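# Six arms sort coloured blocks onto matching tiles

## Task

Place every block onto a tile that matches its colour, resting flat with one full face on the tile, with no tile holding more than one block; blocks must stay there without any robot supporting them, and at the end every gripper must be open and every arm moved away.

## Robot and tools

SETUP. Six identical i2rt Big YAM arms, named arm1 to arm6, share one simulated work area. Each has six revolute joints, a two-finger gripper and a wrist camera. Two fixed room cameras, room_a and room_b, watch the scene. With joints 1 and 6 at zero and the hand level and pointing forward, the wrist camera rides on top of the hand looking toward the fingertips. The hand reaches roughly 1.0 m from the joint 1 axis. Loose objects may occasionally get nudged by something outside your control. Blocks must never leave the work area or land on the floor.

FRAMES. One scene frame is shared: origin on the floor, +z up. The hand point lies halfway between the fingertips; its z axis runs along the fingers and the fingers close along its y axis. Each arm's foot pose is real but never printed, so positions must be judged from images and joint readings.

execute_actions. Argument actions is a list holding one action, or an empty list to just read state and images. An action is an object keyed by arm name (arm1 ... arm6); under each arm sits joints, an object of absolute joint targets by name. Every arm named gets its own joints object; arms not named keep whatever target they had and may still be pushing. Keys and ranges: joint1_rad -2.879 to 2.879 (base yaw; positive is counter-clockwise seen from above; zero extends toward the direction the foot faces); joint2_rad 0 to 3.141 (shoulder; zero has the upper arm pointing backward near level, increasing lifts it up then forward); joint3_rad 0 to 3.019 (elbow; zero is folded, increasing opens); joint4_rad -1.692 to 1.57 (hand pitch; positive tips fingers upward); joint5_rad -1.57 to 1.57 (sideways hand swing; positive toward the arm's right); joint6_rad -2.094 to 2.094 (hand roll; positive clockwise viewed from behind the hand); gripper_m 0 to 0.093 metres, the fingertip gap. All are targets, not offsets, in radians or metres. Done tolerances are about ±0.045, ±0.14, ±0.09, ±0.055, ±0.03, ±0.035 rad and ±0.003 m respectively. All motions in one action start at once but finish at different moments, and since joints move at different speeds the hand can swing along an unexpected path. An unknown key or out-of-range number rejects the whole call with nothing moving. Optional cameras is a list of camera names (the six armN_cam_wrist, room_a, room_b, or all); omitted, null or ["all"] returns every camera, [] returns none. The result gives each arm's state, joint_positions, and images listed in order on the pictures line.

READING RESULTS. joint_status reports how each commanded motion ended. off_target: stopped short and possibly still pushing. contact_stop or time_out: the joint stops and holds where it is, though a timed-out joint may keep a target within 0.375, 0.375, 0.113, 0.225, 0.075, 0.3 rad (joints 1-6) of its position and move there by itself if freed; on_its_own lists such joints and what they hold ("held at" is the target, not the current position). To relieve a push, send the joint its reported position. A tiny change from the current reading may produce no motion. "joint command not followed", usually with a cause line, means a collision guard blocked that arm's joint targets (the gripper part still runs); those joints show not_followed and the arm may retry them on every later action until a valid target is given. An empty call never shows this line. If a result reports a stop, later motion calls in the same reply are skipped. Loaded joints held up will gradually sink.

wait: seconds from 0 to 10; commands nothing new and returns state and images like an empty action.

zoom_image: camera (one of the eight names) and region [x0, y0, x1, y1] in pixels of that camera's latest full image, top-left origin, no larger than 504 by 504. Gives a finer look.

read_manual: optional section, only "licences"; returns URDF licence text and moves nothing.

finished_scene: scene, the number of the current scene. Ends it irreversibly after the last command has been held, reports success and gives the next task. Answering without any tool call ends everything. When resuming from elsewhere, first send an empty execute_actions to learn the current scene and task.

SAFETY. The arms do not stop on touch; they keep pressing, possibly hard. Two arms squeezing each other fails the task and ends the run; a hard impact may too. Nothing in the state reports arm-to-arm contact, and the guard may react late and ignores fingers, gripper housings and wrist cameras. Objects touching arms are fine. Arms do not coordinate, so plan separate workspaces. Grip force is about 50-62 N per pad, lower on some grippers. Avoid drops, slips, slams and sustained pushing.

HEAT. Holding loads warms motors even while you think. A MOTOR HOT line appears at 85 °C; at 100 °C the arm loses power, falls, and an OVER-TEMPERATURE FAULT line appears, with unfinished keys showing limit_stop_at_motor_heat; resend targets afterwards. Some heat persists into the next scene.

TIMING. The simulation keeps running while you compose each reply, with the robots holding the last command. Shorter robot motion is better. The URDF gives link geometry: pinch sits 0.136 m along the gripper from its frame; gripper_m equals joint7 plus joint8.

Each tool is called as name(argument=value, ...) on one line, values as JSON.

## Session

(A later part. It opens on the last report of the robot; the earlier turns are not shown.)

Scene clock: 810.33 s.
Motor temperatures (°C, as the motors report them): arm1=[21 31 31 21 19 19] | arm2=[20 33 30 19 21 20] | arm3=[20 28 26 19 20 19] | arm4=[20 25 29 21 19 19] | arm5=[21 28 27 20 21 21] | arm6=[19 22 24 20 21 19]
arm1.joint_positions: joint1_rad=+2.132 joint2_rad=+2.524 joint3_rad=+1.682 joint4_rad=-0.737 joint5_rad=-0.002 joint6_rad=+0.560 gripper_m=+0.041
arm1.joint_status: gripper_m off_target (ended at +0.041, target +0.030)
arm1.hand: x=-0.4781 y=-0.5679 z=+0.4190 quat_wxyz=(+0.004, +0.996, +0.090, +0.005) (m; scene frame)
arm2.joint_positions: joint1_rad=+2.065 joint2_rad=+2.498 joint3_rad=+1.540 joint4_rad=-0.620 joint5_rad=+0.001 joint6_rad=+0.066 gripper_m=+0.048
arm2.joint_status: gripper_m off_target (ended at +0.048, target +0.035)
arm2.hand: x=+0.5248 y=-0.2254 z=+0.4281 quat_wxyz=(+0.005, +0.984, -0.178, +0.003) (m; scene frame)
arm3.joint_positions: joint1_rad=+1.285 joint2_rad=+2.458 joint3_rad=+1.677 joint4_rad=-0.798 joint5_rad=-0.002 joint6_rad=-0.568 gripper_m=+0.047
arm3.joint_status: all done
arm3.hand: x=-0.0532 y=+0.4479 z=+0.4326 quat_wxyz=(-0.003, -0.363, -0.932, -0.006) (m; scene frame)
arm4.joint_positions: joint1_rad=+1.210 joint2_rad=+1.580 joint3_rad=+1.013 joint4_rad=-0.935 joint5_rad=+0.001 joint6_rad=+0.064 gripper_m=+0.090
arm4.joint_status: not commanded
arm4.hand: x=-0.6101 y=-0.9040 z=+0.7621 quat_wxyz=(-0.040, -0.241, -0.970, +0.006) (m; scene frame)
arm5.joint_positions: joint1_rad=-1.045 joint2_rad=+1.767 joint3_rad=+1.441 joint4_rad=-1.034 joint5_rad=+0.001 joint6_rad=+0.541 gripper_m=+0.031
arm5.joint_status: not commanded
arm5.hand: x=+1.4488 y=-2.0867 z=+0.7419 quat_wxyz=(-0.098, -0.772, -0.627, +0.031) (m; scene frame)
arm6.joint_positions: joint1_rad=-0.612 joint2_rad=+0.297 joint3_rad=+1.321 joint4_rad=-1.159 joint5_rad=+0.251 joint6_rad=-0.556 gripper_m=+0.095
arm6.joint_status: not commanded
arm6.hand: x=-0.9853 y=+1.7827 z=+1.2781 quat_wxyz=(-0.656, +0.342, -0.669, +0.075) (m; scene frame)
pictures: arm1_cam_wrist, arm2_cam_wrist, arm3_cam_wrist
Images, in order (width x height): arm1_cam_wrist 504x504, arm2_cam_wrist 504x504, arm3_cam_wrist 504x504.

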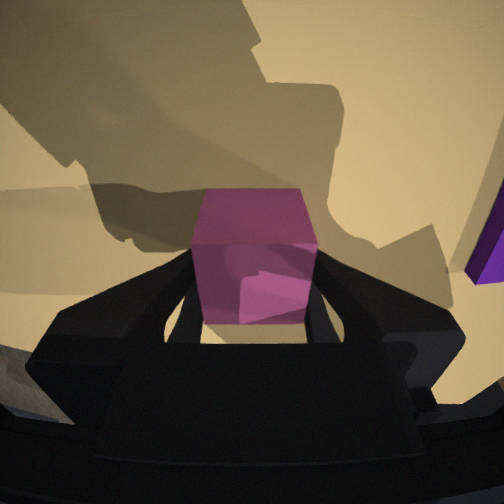

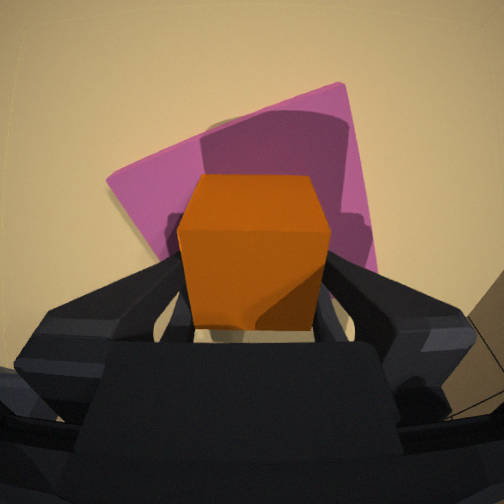

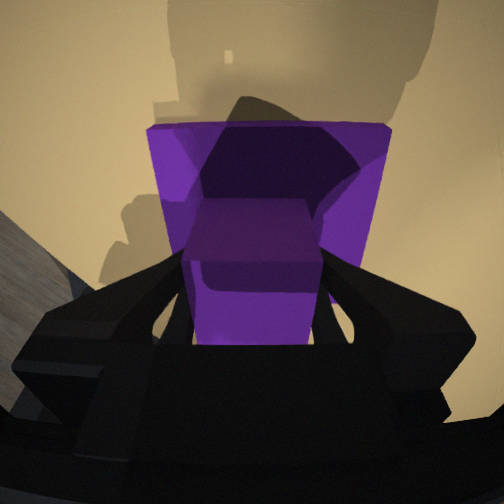

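execute_actions(actions=[{"arm2": {"joints": {"joint1_rad": -1.1, "joint2_rad": 1.9, "joint3_rad": 1.56, "joint4_rad": -1.2}}, "arm1": {"joints": {"joint1_rad": -1.0, "joint2_rad": 1.72, "joint3_rad": 1.3, "joint4_rad": -1.13, "joint6_rad": -0.17}}, "arm3": {"joints": {"gripper_m": 0.09, "joint2_rad": 1.3, "joint4_rad": -1.6}}, "arm5": {"joints": {"joint1_rad": -1.708, "joint2_rad": 1.95, "joint3_rad": 1.575, "joint4_rad": -1.15}}}], cameras=["arm1_cam_wrist", "arm2_cam_wrist", "arm3_cam_wrist", "arm5_cam_wrist", "room_a"])

Scene clock: 867.47 s.
Motor temperatures (°C, as the motors report them): arm1=[21 31 31 21 19 19] | arm2=[20 34 29 19 21 20] | arm3=[20 29 26 19 20 19] | arm4=[20 24 29 21 19 19] | arm5=[21 28 27 20 21 21] | arm6=[19 22 24 20 21 19]
arm1.joint_positions: joint1_rad=-1.009 joint2_rad=+1.722 joint3_rad=+1.306 joint4_rad=-1.122 joint5_rad=-0.001 joint6_rad=-0.163 gripper_m=+0.041
arm1.joint_status: all done
arm1.hand: x=+0.3525 y=+0.1946 z=+0.7439 quat_wxyz=(-0.015, +0.437, -0.900, +0.001) (m; scene frame)
arm2.joint_positions: joint1_rad=-1.110 joint2_rad=+1.905 joint3_rad=+1.561 joint4_rad=-1.186 joint5_rad=+0.001 joint6_rad=+0.067 gripper_m=+0.048
arm2.joint_status: all done
arm2.hand: x=+1.6332 y=-0.5778 z=+0.7733 quat_wxyz=(-0.019, -0.196, -0.980, +0.008) (m; scene frame)
arm3.joint_positions: joint1_rad=+1.285 joint2_rad=+1.302 joint3_rad=+1.701 joint4_rad=-1.596 joint5_rad=-0.002 joint6_rad=-0.568 gripper_m=+0.090
arm3.joint_status: all done
arm3.hand: x=-0.1110 y=+0.6403 z=+1.0629 quat_wxyz=(-0.115, -0.357, -0.915, +0.147) (m; scene frame)
arm4.joint_positions: joint1_rad=+1.210 joint2_rad=+1.580 joint3_rad=+1.013 joint4_rad=-0.935 joint5_rad=+0.001 joint6_rad=+0.064 gripper_m=+0.090
arm4.joint_status: not commanded
arm4.hand: x=-0.6101 y=-0.9040 z=+0.7621 quat_wxyz=(-0.040, -0.241, -0.970, +0.006) (m; scene frame)
arm5.joint_positions: joint1_rad=-1.700 joint2_rad=+1.976 joint3_rad=+1.532 joint4_rad=-1.135 joint5_rad=+0.002 joint6_rad=+0.541 gripper_m=+0.031
arm5.joint_status: all done
arm5.hand: x=+1.0788 y=-2.0891 z=+0.6553 quat_wxyz=(+0.006, -0.938, -0.348, -0.006) (m; scene frame)
arm6.joint_positions: joint1_rad=-0.612 joint2_rad=+0.297 joint3_rad=+1.321 joint4_rad=-1.159 joint5_rad=+0.251 joint6_rad=-0.556 gripper_m=+0.095
arm6.joint_status: not commanded
arm6.hand: x=-0.9853 y=+1.7827 z=+1.2781 quat_wxyz=(-0.656, +0.342, -0.669, +0.075) (m; scene frame)
pictures: arm1_cam_wrist, arm2_cam_wrist, arm3_cam_wrist, arm5_cam_wrist, room_a
Images, in order (width x height): arm1_cam_wrist 504x504, arm2_cam_wrist 504x504, arm3_cam_wrist 504x504, arm5_cam_wrist 504x504, room_a 504x504.

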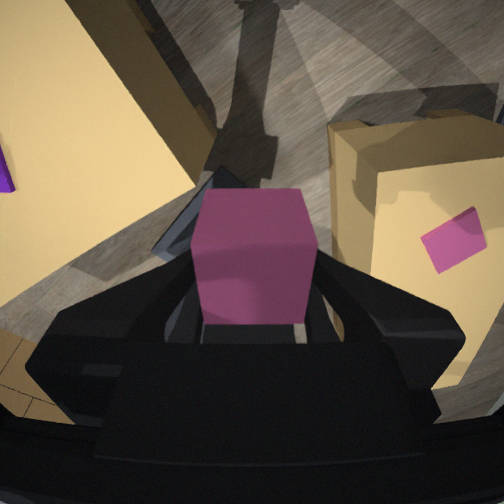

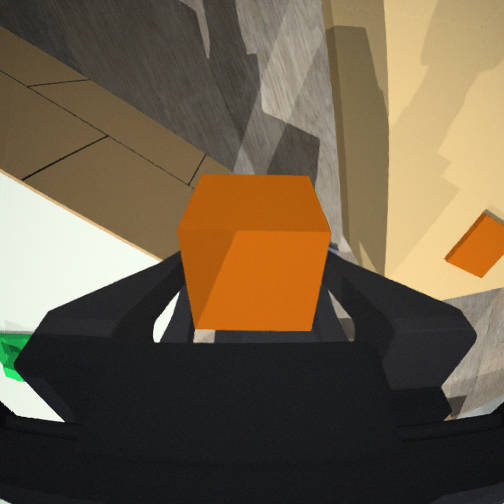

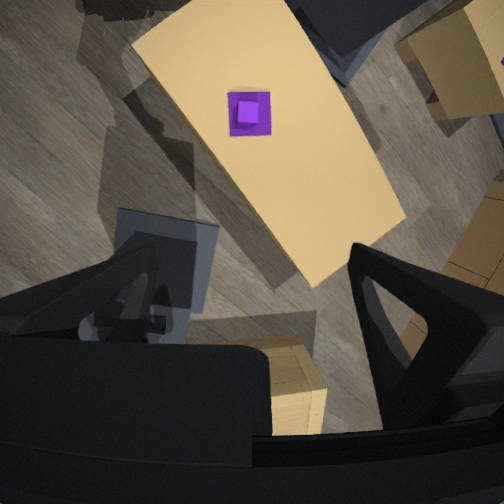

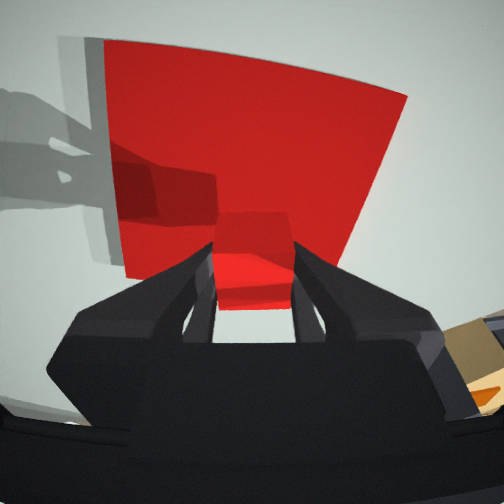

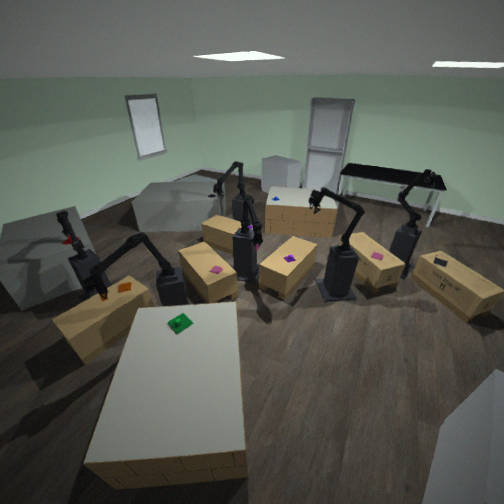

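execute_actions(actions=[{"arm2": {"joints": {"joint1_rad": -2.082, "joint2_rad": 2.41, "joint3_rad": 1.485, "joint4_rad": -0.60}}, "arm1": {"joints": {"joint1_rad": -1.912, "joint2_rad": 2.345, "joint3_rad": 1.437, "joint4_rad": -0.65}}, "arm5": {"joints": {"joint2_rad": 2.01, "joint4_rad": -1.075}}}], cameras=["arm1_cam_wrist", "arm2_cam_wrist", "arm5_cam_wrist"])

Scene clock: 913.43 s.
Motor temperatures (°C, as the motors report them): arm1=[21 30 31 21 19 19] | arm2=[20 33 29 19 21 20] | arm3=[20 26 27 19 20 19] | arm4=[20 24 29 21 19 19] | arm5=[21 29 29 20 21 21] | arm6=[19 22 24 20 21 19]
arm1.joint_positions: joint1_rad=-1.911 joint2_rad=+2.347 joint3_rad=+1.428 joint4_rad=-0.658 joint5_rad=+0.002 joint6_rad=-0.165 gripper_m=+0.041
arm1.joint_status: all done
arm1.hand: x=+0.5397 y=-0.2398 z=+0.4581 quat_wxyz=(+0.002, +0.002, -1.000, +0.006) (m; scene frame)
arm2.joint_positions: joint1_rad=-2.089 joint2_rad=+2.441 joint3_rad=+1.482 joint4_rad=-0.614 joint5_rad=+0.003 joint6_rad=+0.068 gripper_m=+0.048
arm2.joint_status: all done
arm2.hand: x=+1.2323 y=-0.9483 z=+0.4513 quat_wxyz=(+0.000, -0.634, -0.773, +0.005) (m; scene frame)
arm3.joint_positions: joint1_rad=+1.285 joint2_rad=+1.302 joint3_rad=+1.701 joint4_rad=-1.596 joint5_rad=-0.002 joint6_rad=-0.568 gripper_m=+0.090
arm3.joint_status: not commanded
arm3.hand: x=-0.1110 y=+0.6403 z=+1.0629 quat_wxyz=(-0.115, -0.357, -0.915, +0.147) (m; scene frame)
arm4.joint_positions: joint1_rad=+1.210 joint2_rad=+1.580 joint3_rad=+1.013 joint4_rad=-0.935 joint5_rad=+0.001 joint6_rad=+0.064 gripper_m=+0.090
arm4.joint_status: not commanded
arm4.hand: x=-0.6101 y=-0.9040 z=+0.7621 quat_wxyz=(-0.040, -0.241, -0.970, +0.006) (m; scene frame)
arm5.joint_positions: joint1_rad=-1.700 joint2_rad=+2.021 joint3_rad=+1.532 joint4_rad=-1.092 joint5_rad=+0.002 joint6_rad=+0.541 gripper_m=+0.031
arm5.joint_status: all done
arm5.hand: x=+1.0771 y=-2.0947 z=+0.6298 quat_wxyz=(+0.007, -0.938, -0.348, -0.007) (m; scene frame)
arm6.joint_positions: joint1_rad=-0.612 joint2_rad=+0.297 joint3_rad=+1.321 joint4_rad=-1.159 joint5_rad=+0.251 joint6_rad=-0.556 gripper_m=+0.095
arm6.joint_status: not commanded
arm6.hand: x=-0.9853 y=+1.7827 z=+1.2781 quat_wxyz=(-0.656, +0.342, -0.669, +0.075) (m; scene frame)
pictures: arm1_cam_wrist, arm2_cam_wrist, arm5_cam_wrist
Images, in order (width x height): arm1_cam_wrist 504x504, arm2_cam_wrist 504x504, arm5_cam_wrist 504x504.

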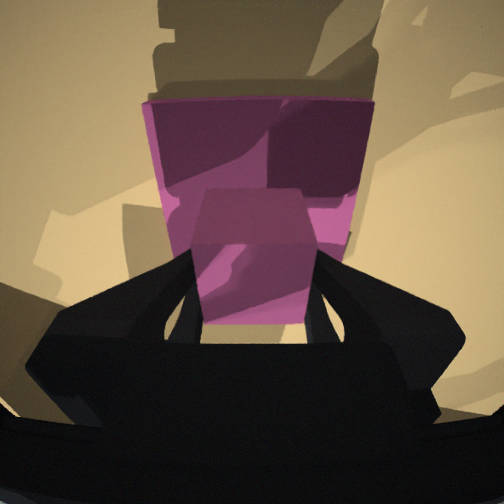

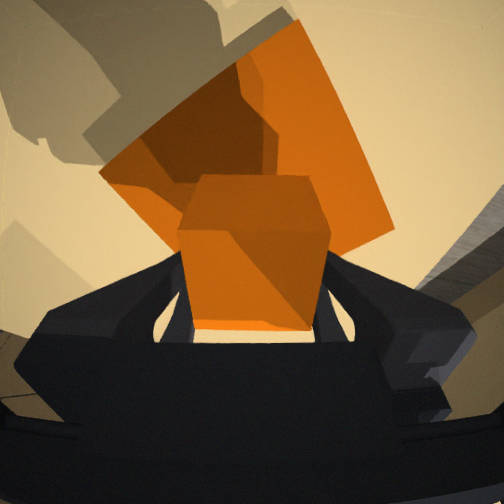

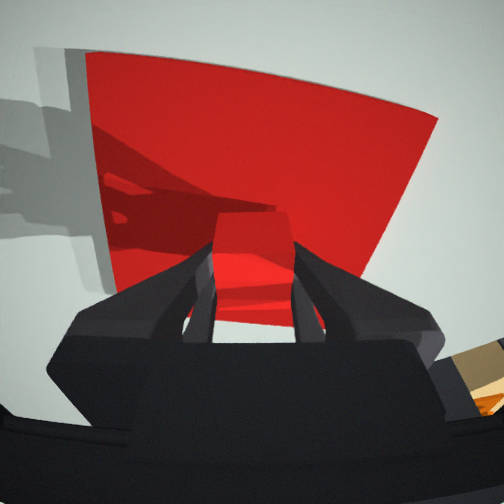

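zoom_image(camera="arm5_cam_wrist", region=[180, 160, 330, 270])

Region (180, 160, 330, 270) of arm5_cam_wrist's 504x504 image, scaled by 3.360, with more detail than that image has; it fills the top 370 rows of this view, and the rest is white.

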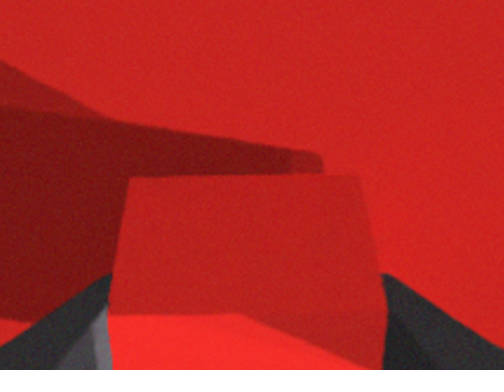

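execute_actions(actions=[{"arm2": {"joints": {"joint2_rad": 2.47, "joint4_rad": -0.56}}, "arm1": {"joints": {"joint2_rad": 2.40, "joint4_rad": -0.61}}, "arm5": {"joints": {"joint2_rad": 2.03}}}], cameras=["arm1_cam_wrist", "arm2_cam_wrist", "arm5_cam_wrist"])

Scene clock: 929.13 s.
Motor temperatures (°C, as the motors report them): arm1=[21 30 30 21 19 19] | arm2=[20 33 28 19 21 20] | arm3=[20 25 27 19 20 19] | arm4=[20 24 29 21 19 19] | arm5=[21 29 29 20 21 21] | arm6=[19 22 24 20 21 19]
arm1.joint_positions: joint1_rad=-1.911 joint2_rad=+2.391 joint3_rad=+1.428 joint4_rad=-0.619 joint5_rad=+0.002 joint6_rad=-0.165 gripper_m=+0.041
arm1.joint_status: all done
arm1.hand: x=+0.5344 y=-0.2392 z=+0.4341 quat_wxyz=(+0.004, +0.002, -1.000, +0.006) (m; scene frame)
arm2.joint_positions: joint1_rad=-2.089 joint2_rad=+2.460 joint3_rad=+1.482 joint4_rad=-0.577 joint5_rad=+0.003 joint6_rad=+0.068 gripper_m=+0.048
arm2.joint_status: all done
arm2.hand: x=+1.2328 y=-0.9504 z=+0.4406 quat_wxyz=(-0.007, -0.634, -0.773, +0.011) (m; scene frame)
arm3.joint_positions: joint1_rad=+1.285 joint2_rad=+1.302 joint3_rad=+1.701 joint4_rad=-1.596 joint5_rad=-0.002 joint6_rad=-0.568 gripper_m=+0.090
arm3.joint_status: not commanded
arm3.hand: x=-0.1110 y=+0.6403 z=+1.0629 quat_wxyz=(-0.115, -0.357, -0.915, +0.147) (m; scene frame)
arm4.joint_positions: joint1_rad=+1.210 joint2_rad=+1.580 joint3_rad=+1.013 joint4_rad=-0.935 joint5_rad=+0.001 joint6_rad=+0.064 gripper_m=+0.090
arm4.joint_status: not commanded
arm4.hand: x=-0.6101 y=-0.9040 z=+0.7621 quat_wxyz=(-0.040, -0.241, -0.970, +0.006) (m; scene frame)
arm5.joint_positions: joint1_rad=-1.700 joint2_rad=+2.028 joint3_rad=+1.532 joint4_rad=-1.090 joint5_rad=+0.002 joint6_rad=+0.541 gripper_m=+0.031
arm5.joint_status: all done
arm5.hand: x=+1.0773 y=-2.0941 z=+0.6260 quat_wxyz=(+0.009, -0.938, -0.348, -0.009) (m; scene frame)
arm6.joint_positions: joint1_rad=-0.612 joint2_rad=+0.297 joint3_rad=+1.321 joint4_rad=-1.159 joint5_rad=+0.251 joint6_rad=-0.556 gripper_m=+0.095
arm6.joint_status: not commanded
arm6.hand: x=-0.9853 y=+1.7827 z=+1.2781 quat_wxyz=(-0.656, +0.342, -0.669, +0.075) (m; scene frame)
pictures: arm1_cam_wrist, arm2_cam_wrist, arm5_cam_wrist
Images, in order (width x height): arm1_cam_wrist 504x504, arm2_cam_wrist 504x504, arm5_cam_wrist 504x504.

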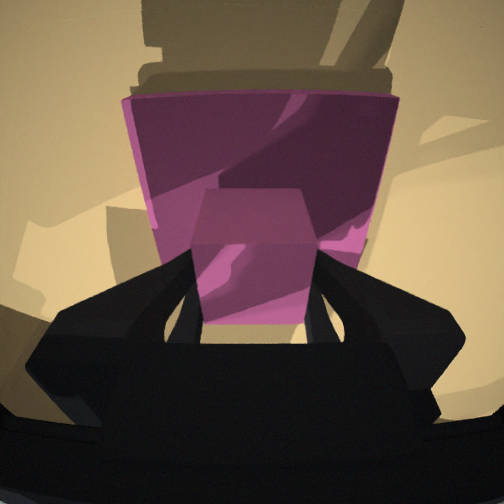

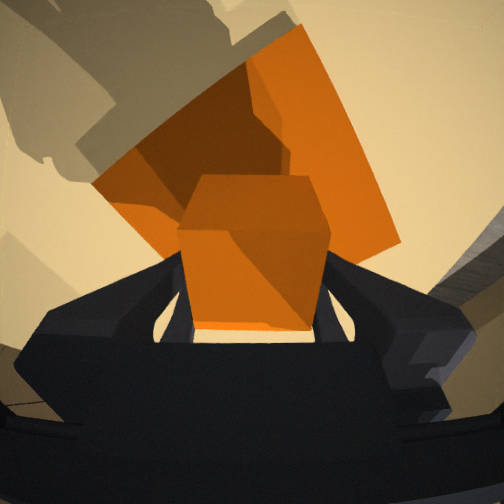

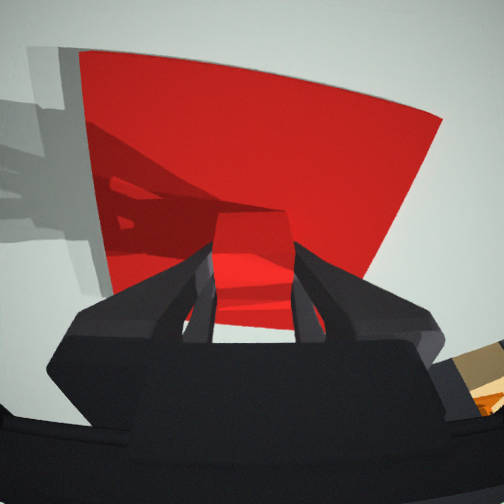

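execute_actions(actions=[{"arm2": {"joints": {"joint2_rad": 2.505}}, "arm1": {"joints": {"joint2_rad": 2.415}}, "arm5": {"joints": {"gripper_m": 0.08}}}], cameras=["arm1_cam_wrist", "arm2_cam_wrist", "arm5_cam_wrist"])

Scene clock: 933.77 s.
Motor temperatures (°C, as the motors report them): arm1=[21 30 30 21 19 19] | arm2=[20 33 28 19 21 20] | arm3=[20 25 27 19 20 19] | arm4=[20 24 29 21 19 19] | arm5=[21 28 29 20 21 21] | arm6=[19 22 24 20 21 19]
arm1.joint_positions: joint1_rad=-1.911 joint2_rad=+2.395 joint3_rad=+1.428 joint4_rad=-0.619 joint5_rad=+0.002 joint6_rad=-0.165 gripper_m=+0.041
arm1.joint_status: all done
arm1.hand: x=+0.5330 y=-0.2390 z=+0.4318 quat_wxyz=(+0.007, +0.002, -1.000, +0.005) (m; scene frame)
arm2.joint_positions: joint1_rad=-2.089 joint2_rad=+2.484 joint3_rad=+1.482 joint4_rad=-0.569 joint5_rad=+0.001 joint6_rad=+0.069 gripper_m=+0.048
arm2.joint_status: all done
arm2.hand: x=+1.2312 y=-0.9436 z=+0.4276 quat_wxyz=(-0.001, -0.635, -0.773, +0.006) (m; scene frame)
arm3.joint_positions: joint1_rad=+1.285 joint2_rad=+1.302 joint3_rad=+1.701 joint4_rad=-1.596 joint5_rad=-0.002 joint6_rad=-0.568 gripper_m=+0.090
arm3.joint_status: not commanded
arm3.hand: x=-0.1110 y=+0.6403 z=+1.0629 quat_wxyz=(-0.115, -0.357, -0.915, +0.147) (m; scene frame)
arm4.joint_positions: joint1_rad=+1.210 joint2_rad=+1.580 joint3_rad=+1.013 joint4_rad=-0.935 joint5_rad=+0.001 joint6_rad=+0.064 gripper_m=+0.090
arm4.joint_status: not commanded
arm4.hand: x=-0.6101 y=-0.9040 z=+0.7621 quat_wxyz=(-0.040, -0.241, -0.970, +0.006) (m; scene frame)
arm5.joint_positions: joint1_rad=-1.700 joint2_rad=+2.028 joint3_rad=+1.532 joint4_rad=-1.090 joint5_rad=+0.002 joint6_rad=+0.541 gripper_m=+0.080
arm5.joint_status: all done
arm5.hand: x=+1.0773 y=-2.0941 z=+0.6257 quat_wxyz=(+0.010, -0.938, -0.348, -0.009) (m; scene frame)
arm6.joint_positions: joint1_rad=-0.612 joint2_rad=+0.297 joint3_rad=+1.321 joint4_rad=-1.159 joint5_rad=+0.251 joint6_rad=-0.556 gripper_m=+0.095
arm6.joint_status: not commanded
arm6.hand: x=-0.9853 y=+1.7827 z=+1.2781 quat_wxyz=(-0.656, +0.342, -0.669, +0.075) (m; scene frame)
pictures: arm1_cam_wrist, arm2_cam_wrist, arm5_cam_wrist
Images, in order (width x height): arm1_cam_wrist 504x504, arm2_cam_wrist 504x504, arm5_cam_wrist 504x504.

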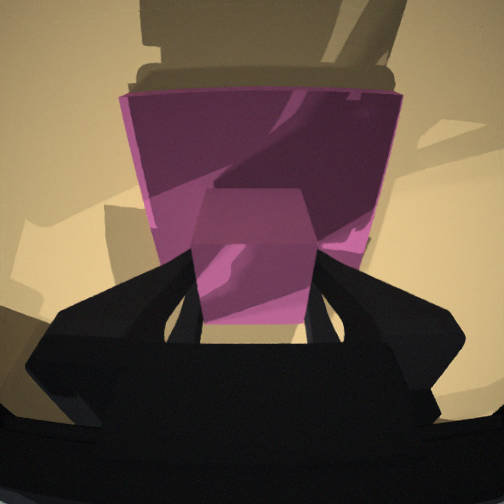

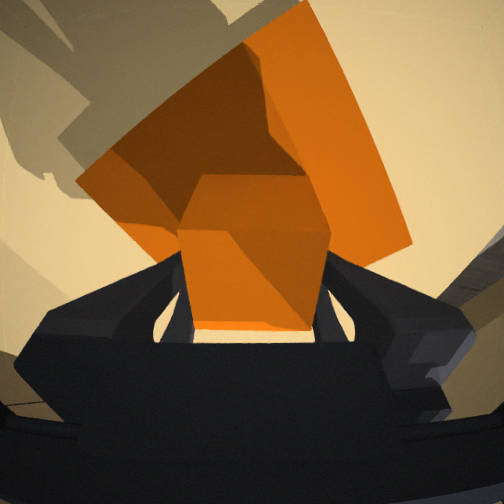

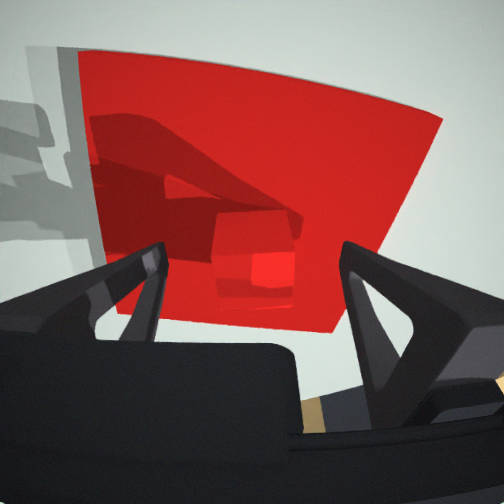

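execute_actions(actions=[{"arm2": {"joints": {"gripper_m": 0.093, "joint2_rad": 2.24, "joint4_rad": -0.8}}, "arm1": {"joints": {"gripper_m": 0.09, "joint2_rad": 2.16, "joint4_rad": -0.85}}, "arm5": {"joints": {"joint2_rad": 1.79, "joint4_rad": -1.32}}}])

Scene clock: 944.27 s.
Motor temperatures (°C, as the motors report them): arm1=[21 30 30 21 19 19] | arm2=[20 33 28 19 21 20] | arm3=[20 25 27 19 20 19] | arm4=[20 24 29 21 19 19] | arm5=[21 28 30 20 21 21] | arm6=[19 22 24 20 21 19]
arm1.joint_positions: joint1_rad=-1.911 joint2_rad=+2.150 joint3_rad=+1.428 joint4_rad=-0.843 joint5_rad=+0.002 joint6_rad=-0.165 gripper_m=+0.090
arm1.joint_status: all done
arm1.hand: x=+0.5477 y=-0.2399 z=+0.5666 quat_wxyz=(-0.004, +0.002, -1.000, +0.007) (m; scene frame)
arm2.joint_positions: joint1_rad=-2.089 joint2_rad=+2.225 joint3_rad=+1.473 joint4_rad=-0.786 joint5_rad=+0.001 joint6_rad=+0.069 gripper_m=+0.093
arm2.joint_status: all done
arm2.hand: x=+1.2381 y=-0.9657 z=+0.5702 quat_wxyz=(-0.014, -0.635, -0.773, +0.015) (m; scene frame)
arm3.joint_positions: joint1_rad=+1.285 joint2_rad=+1.302 joint3_rad=+1.701 joint4_rad=-1.596 joint5_rad=-0.002 joint6_rad=-0.568 gripper_m=+0.090
arm3.joint_status: not commanded
arm3.hand: x=-0.1110 y=+0.6403 z=+1.0629 quat_wxyz=(-0.115, -0.357, -0.915, +0.147) (m; scene frame)
arm4.joint_positions: joint1_rad=+1.210 joint2_rad=+1.580 joint3_rad=+1.013 joint4_rad=-0.935 joint5_rad=+0.001 joint6_rad=+0.064 gripper_m=+0.090
arm4.joint_status: not commanded
arm4.hand: x=-0.6101 y=-0.9040 z=+0.7621 quat_wxyz=(-0.040, -0.241, -0.970, +0.006) (m; scene frame)
arm5.joint_positions: joint1_rad=-1.700 joint2_rad=+1.799 joint3_rad=+1.542 joint4_rad=-1.306 joint5_rad=+0.002 joint6_rad=+0.541 gripper_m=+0.080
arm5.joint_status: all done
arm5.hand: x=+1.0880 y=-2.0602 z=+0.7545 quat_wxyz=(+0.000, -0.938, -0.348, -0.001) (m; scene frame)
arm6.joint_positions: joint1_rad=-0.612 joint2_rad=+0.297 joint3_rad=+1.321 joint4_rad=-1.159 joint5_rad=+0.251 joint6_rad=-0.556 gripper_m=+0.095
arm6.joint_status: not commanded
arm6.hand: x=-0.9853 y=+1.7827 z=+1.2781 quat_wxyz=(-0.656, +0.342, -0.669, +0.075) (m; scene frame)
pictures: arm1_cam_wrist, arm2_cam_wrist, arm3_cam_wrist, arm4_cam_wrist, arm5_cam_wrist, arm6_cam_wrist, room_a, room_b
Images, in order (width x height): arm1_cam_wrist 504x504, arm2_cam_wrist 504x504, arm3_cam_wrist 504x504, arm4_cam_wrist 504x504, arm5_cam_wrist 504x504, arm6_cam_wrist 504x504, room_a 504x504, room_b 504x504.

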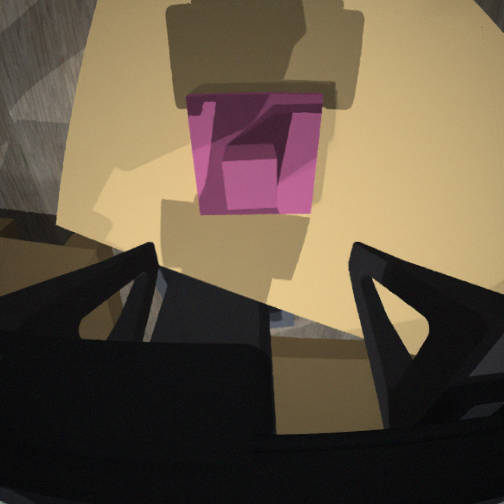

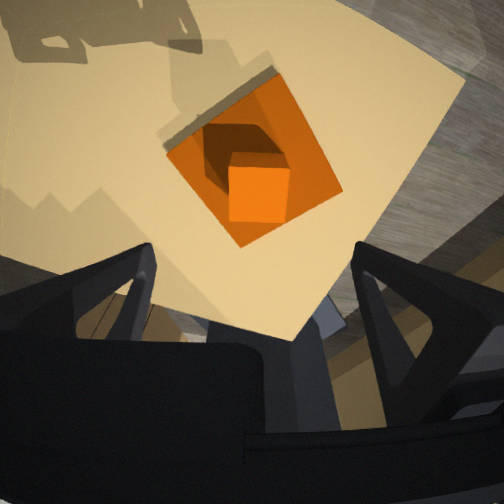

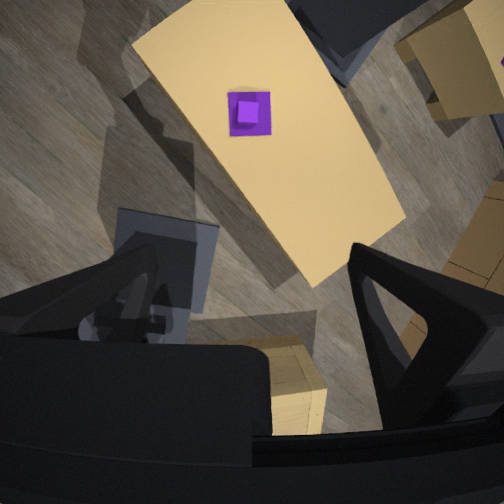

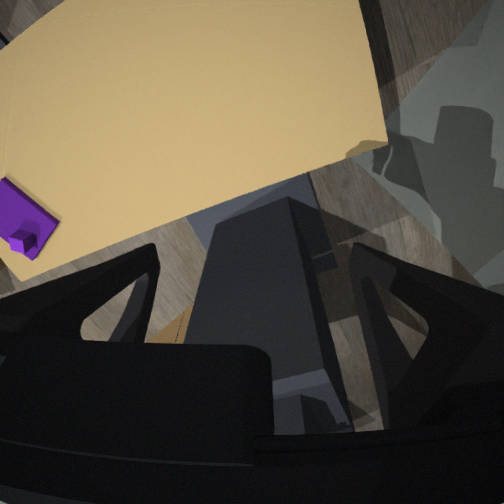

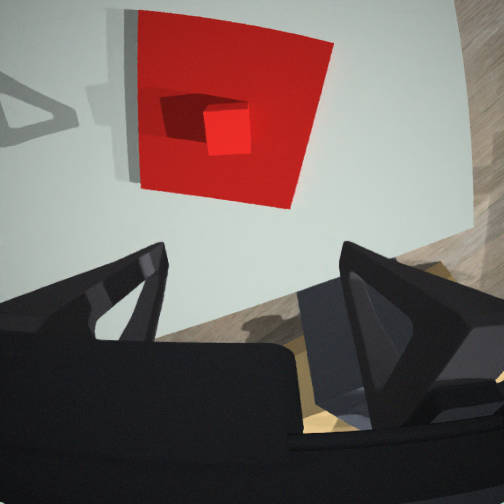

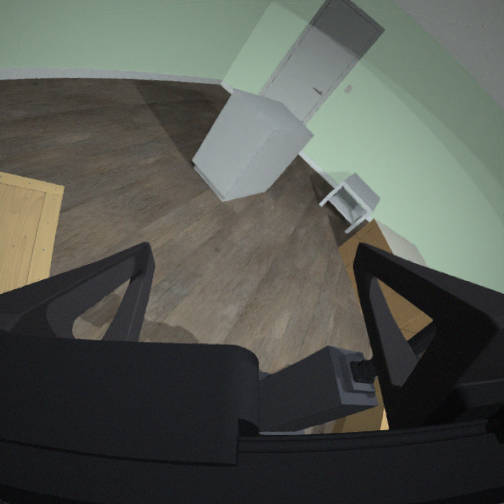

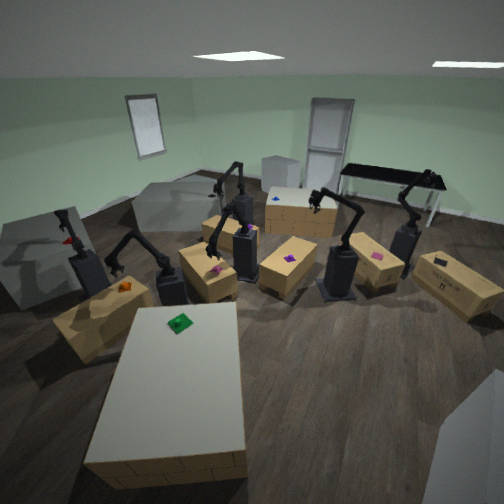

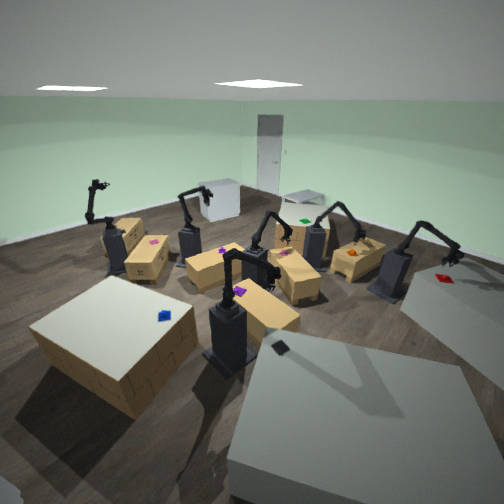

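zoom_image(camera="room_a", region=[140, 295, 220, 350])

zoom_image(camera="room_b", region=[130, 270, 290, 360])

zoom_image(camera="arm4_cam_wrist", region=[0, 160, 100, 280])

Region (140, 295, 220, 350) of room_a's 504x504 image, scaled by 6.300, with more detail than that image has; it fills the top 346 rows of this view, and the rest is white.

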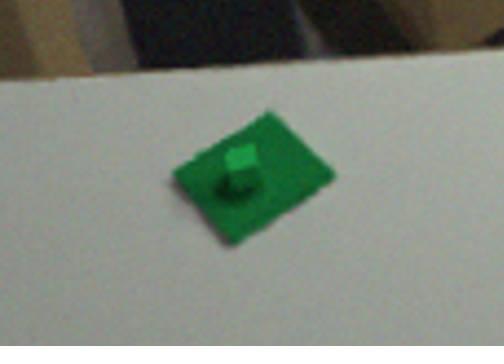

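Region (130, 270, 290, 360) of room_b's 504x504 image, scaled by 3.150, with more detail than that image has; it fills the top 284 rows of this view, and the rest is white.

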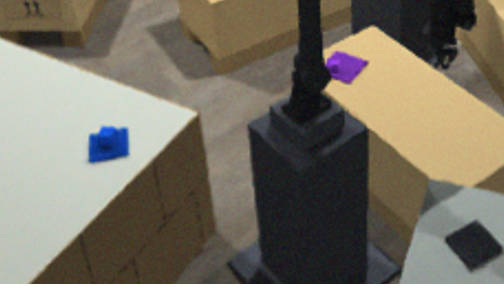

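Region (0, 160, 100, 280) of arm4_cam_wrist's 504x504 image, scaled by 4.200, with more detail than that image has.

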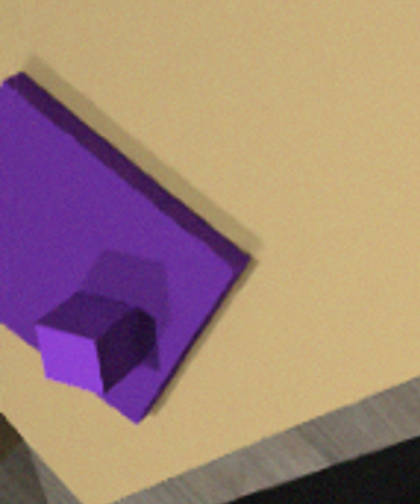

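finished_scene(scene=2)

The scene is finished: the task was done.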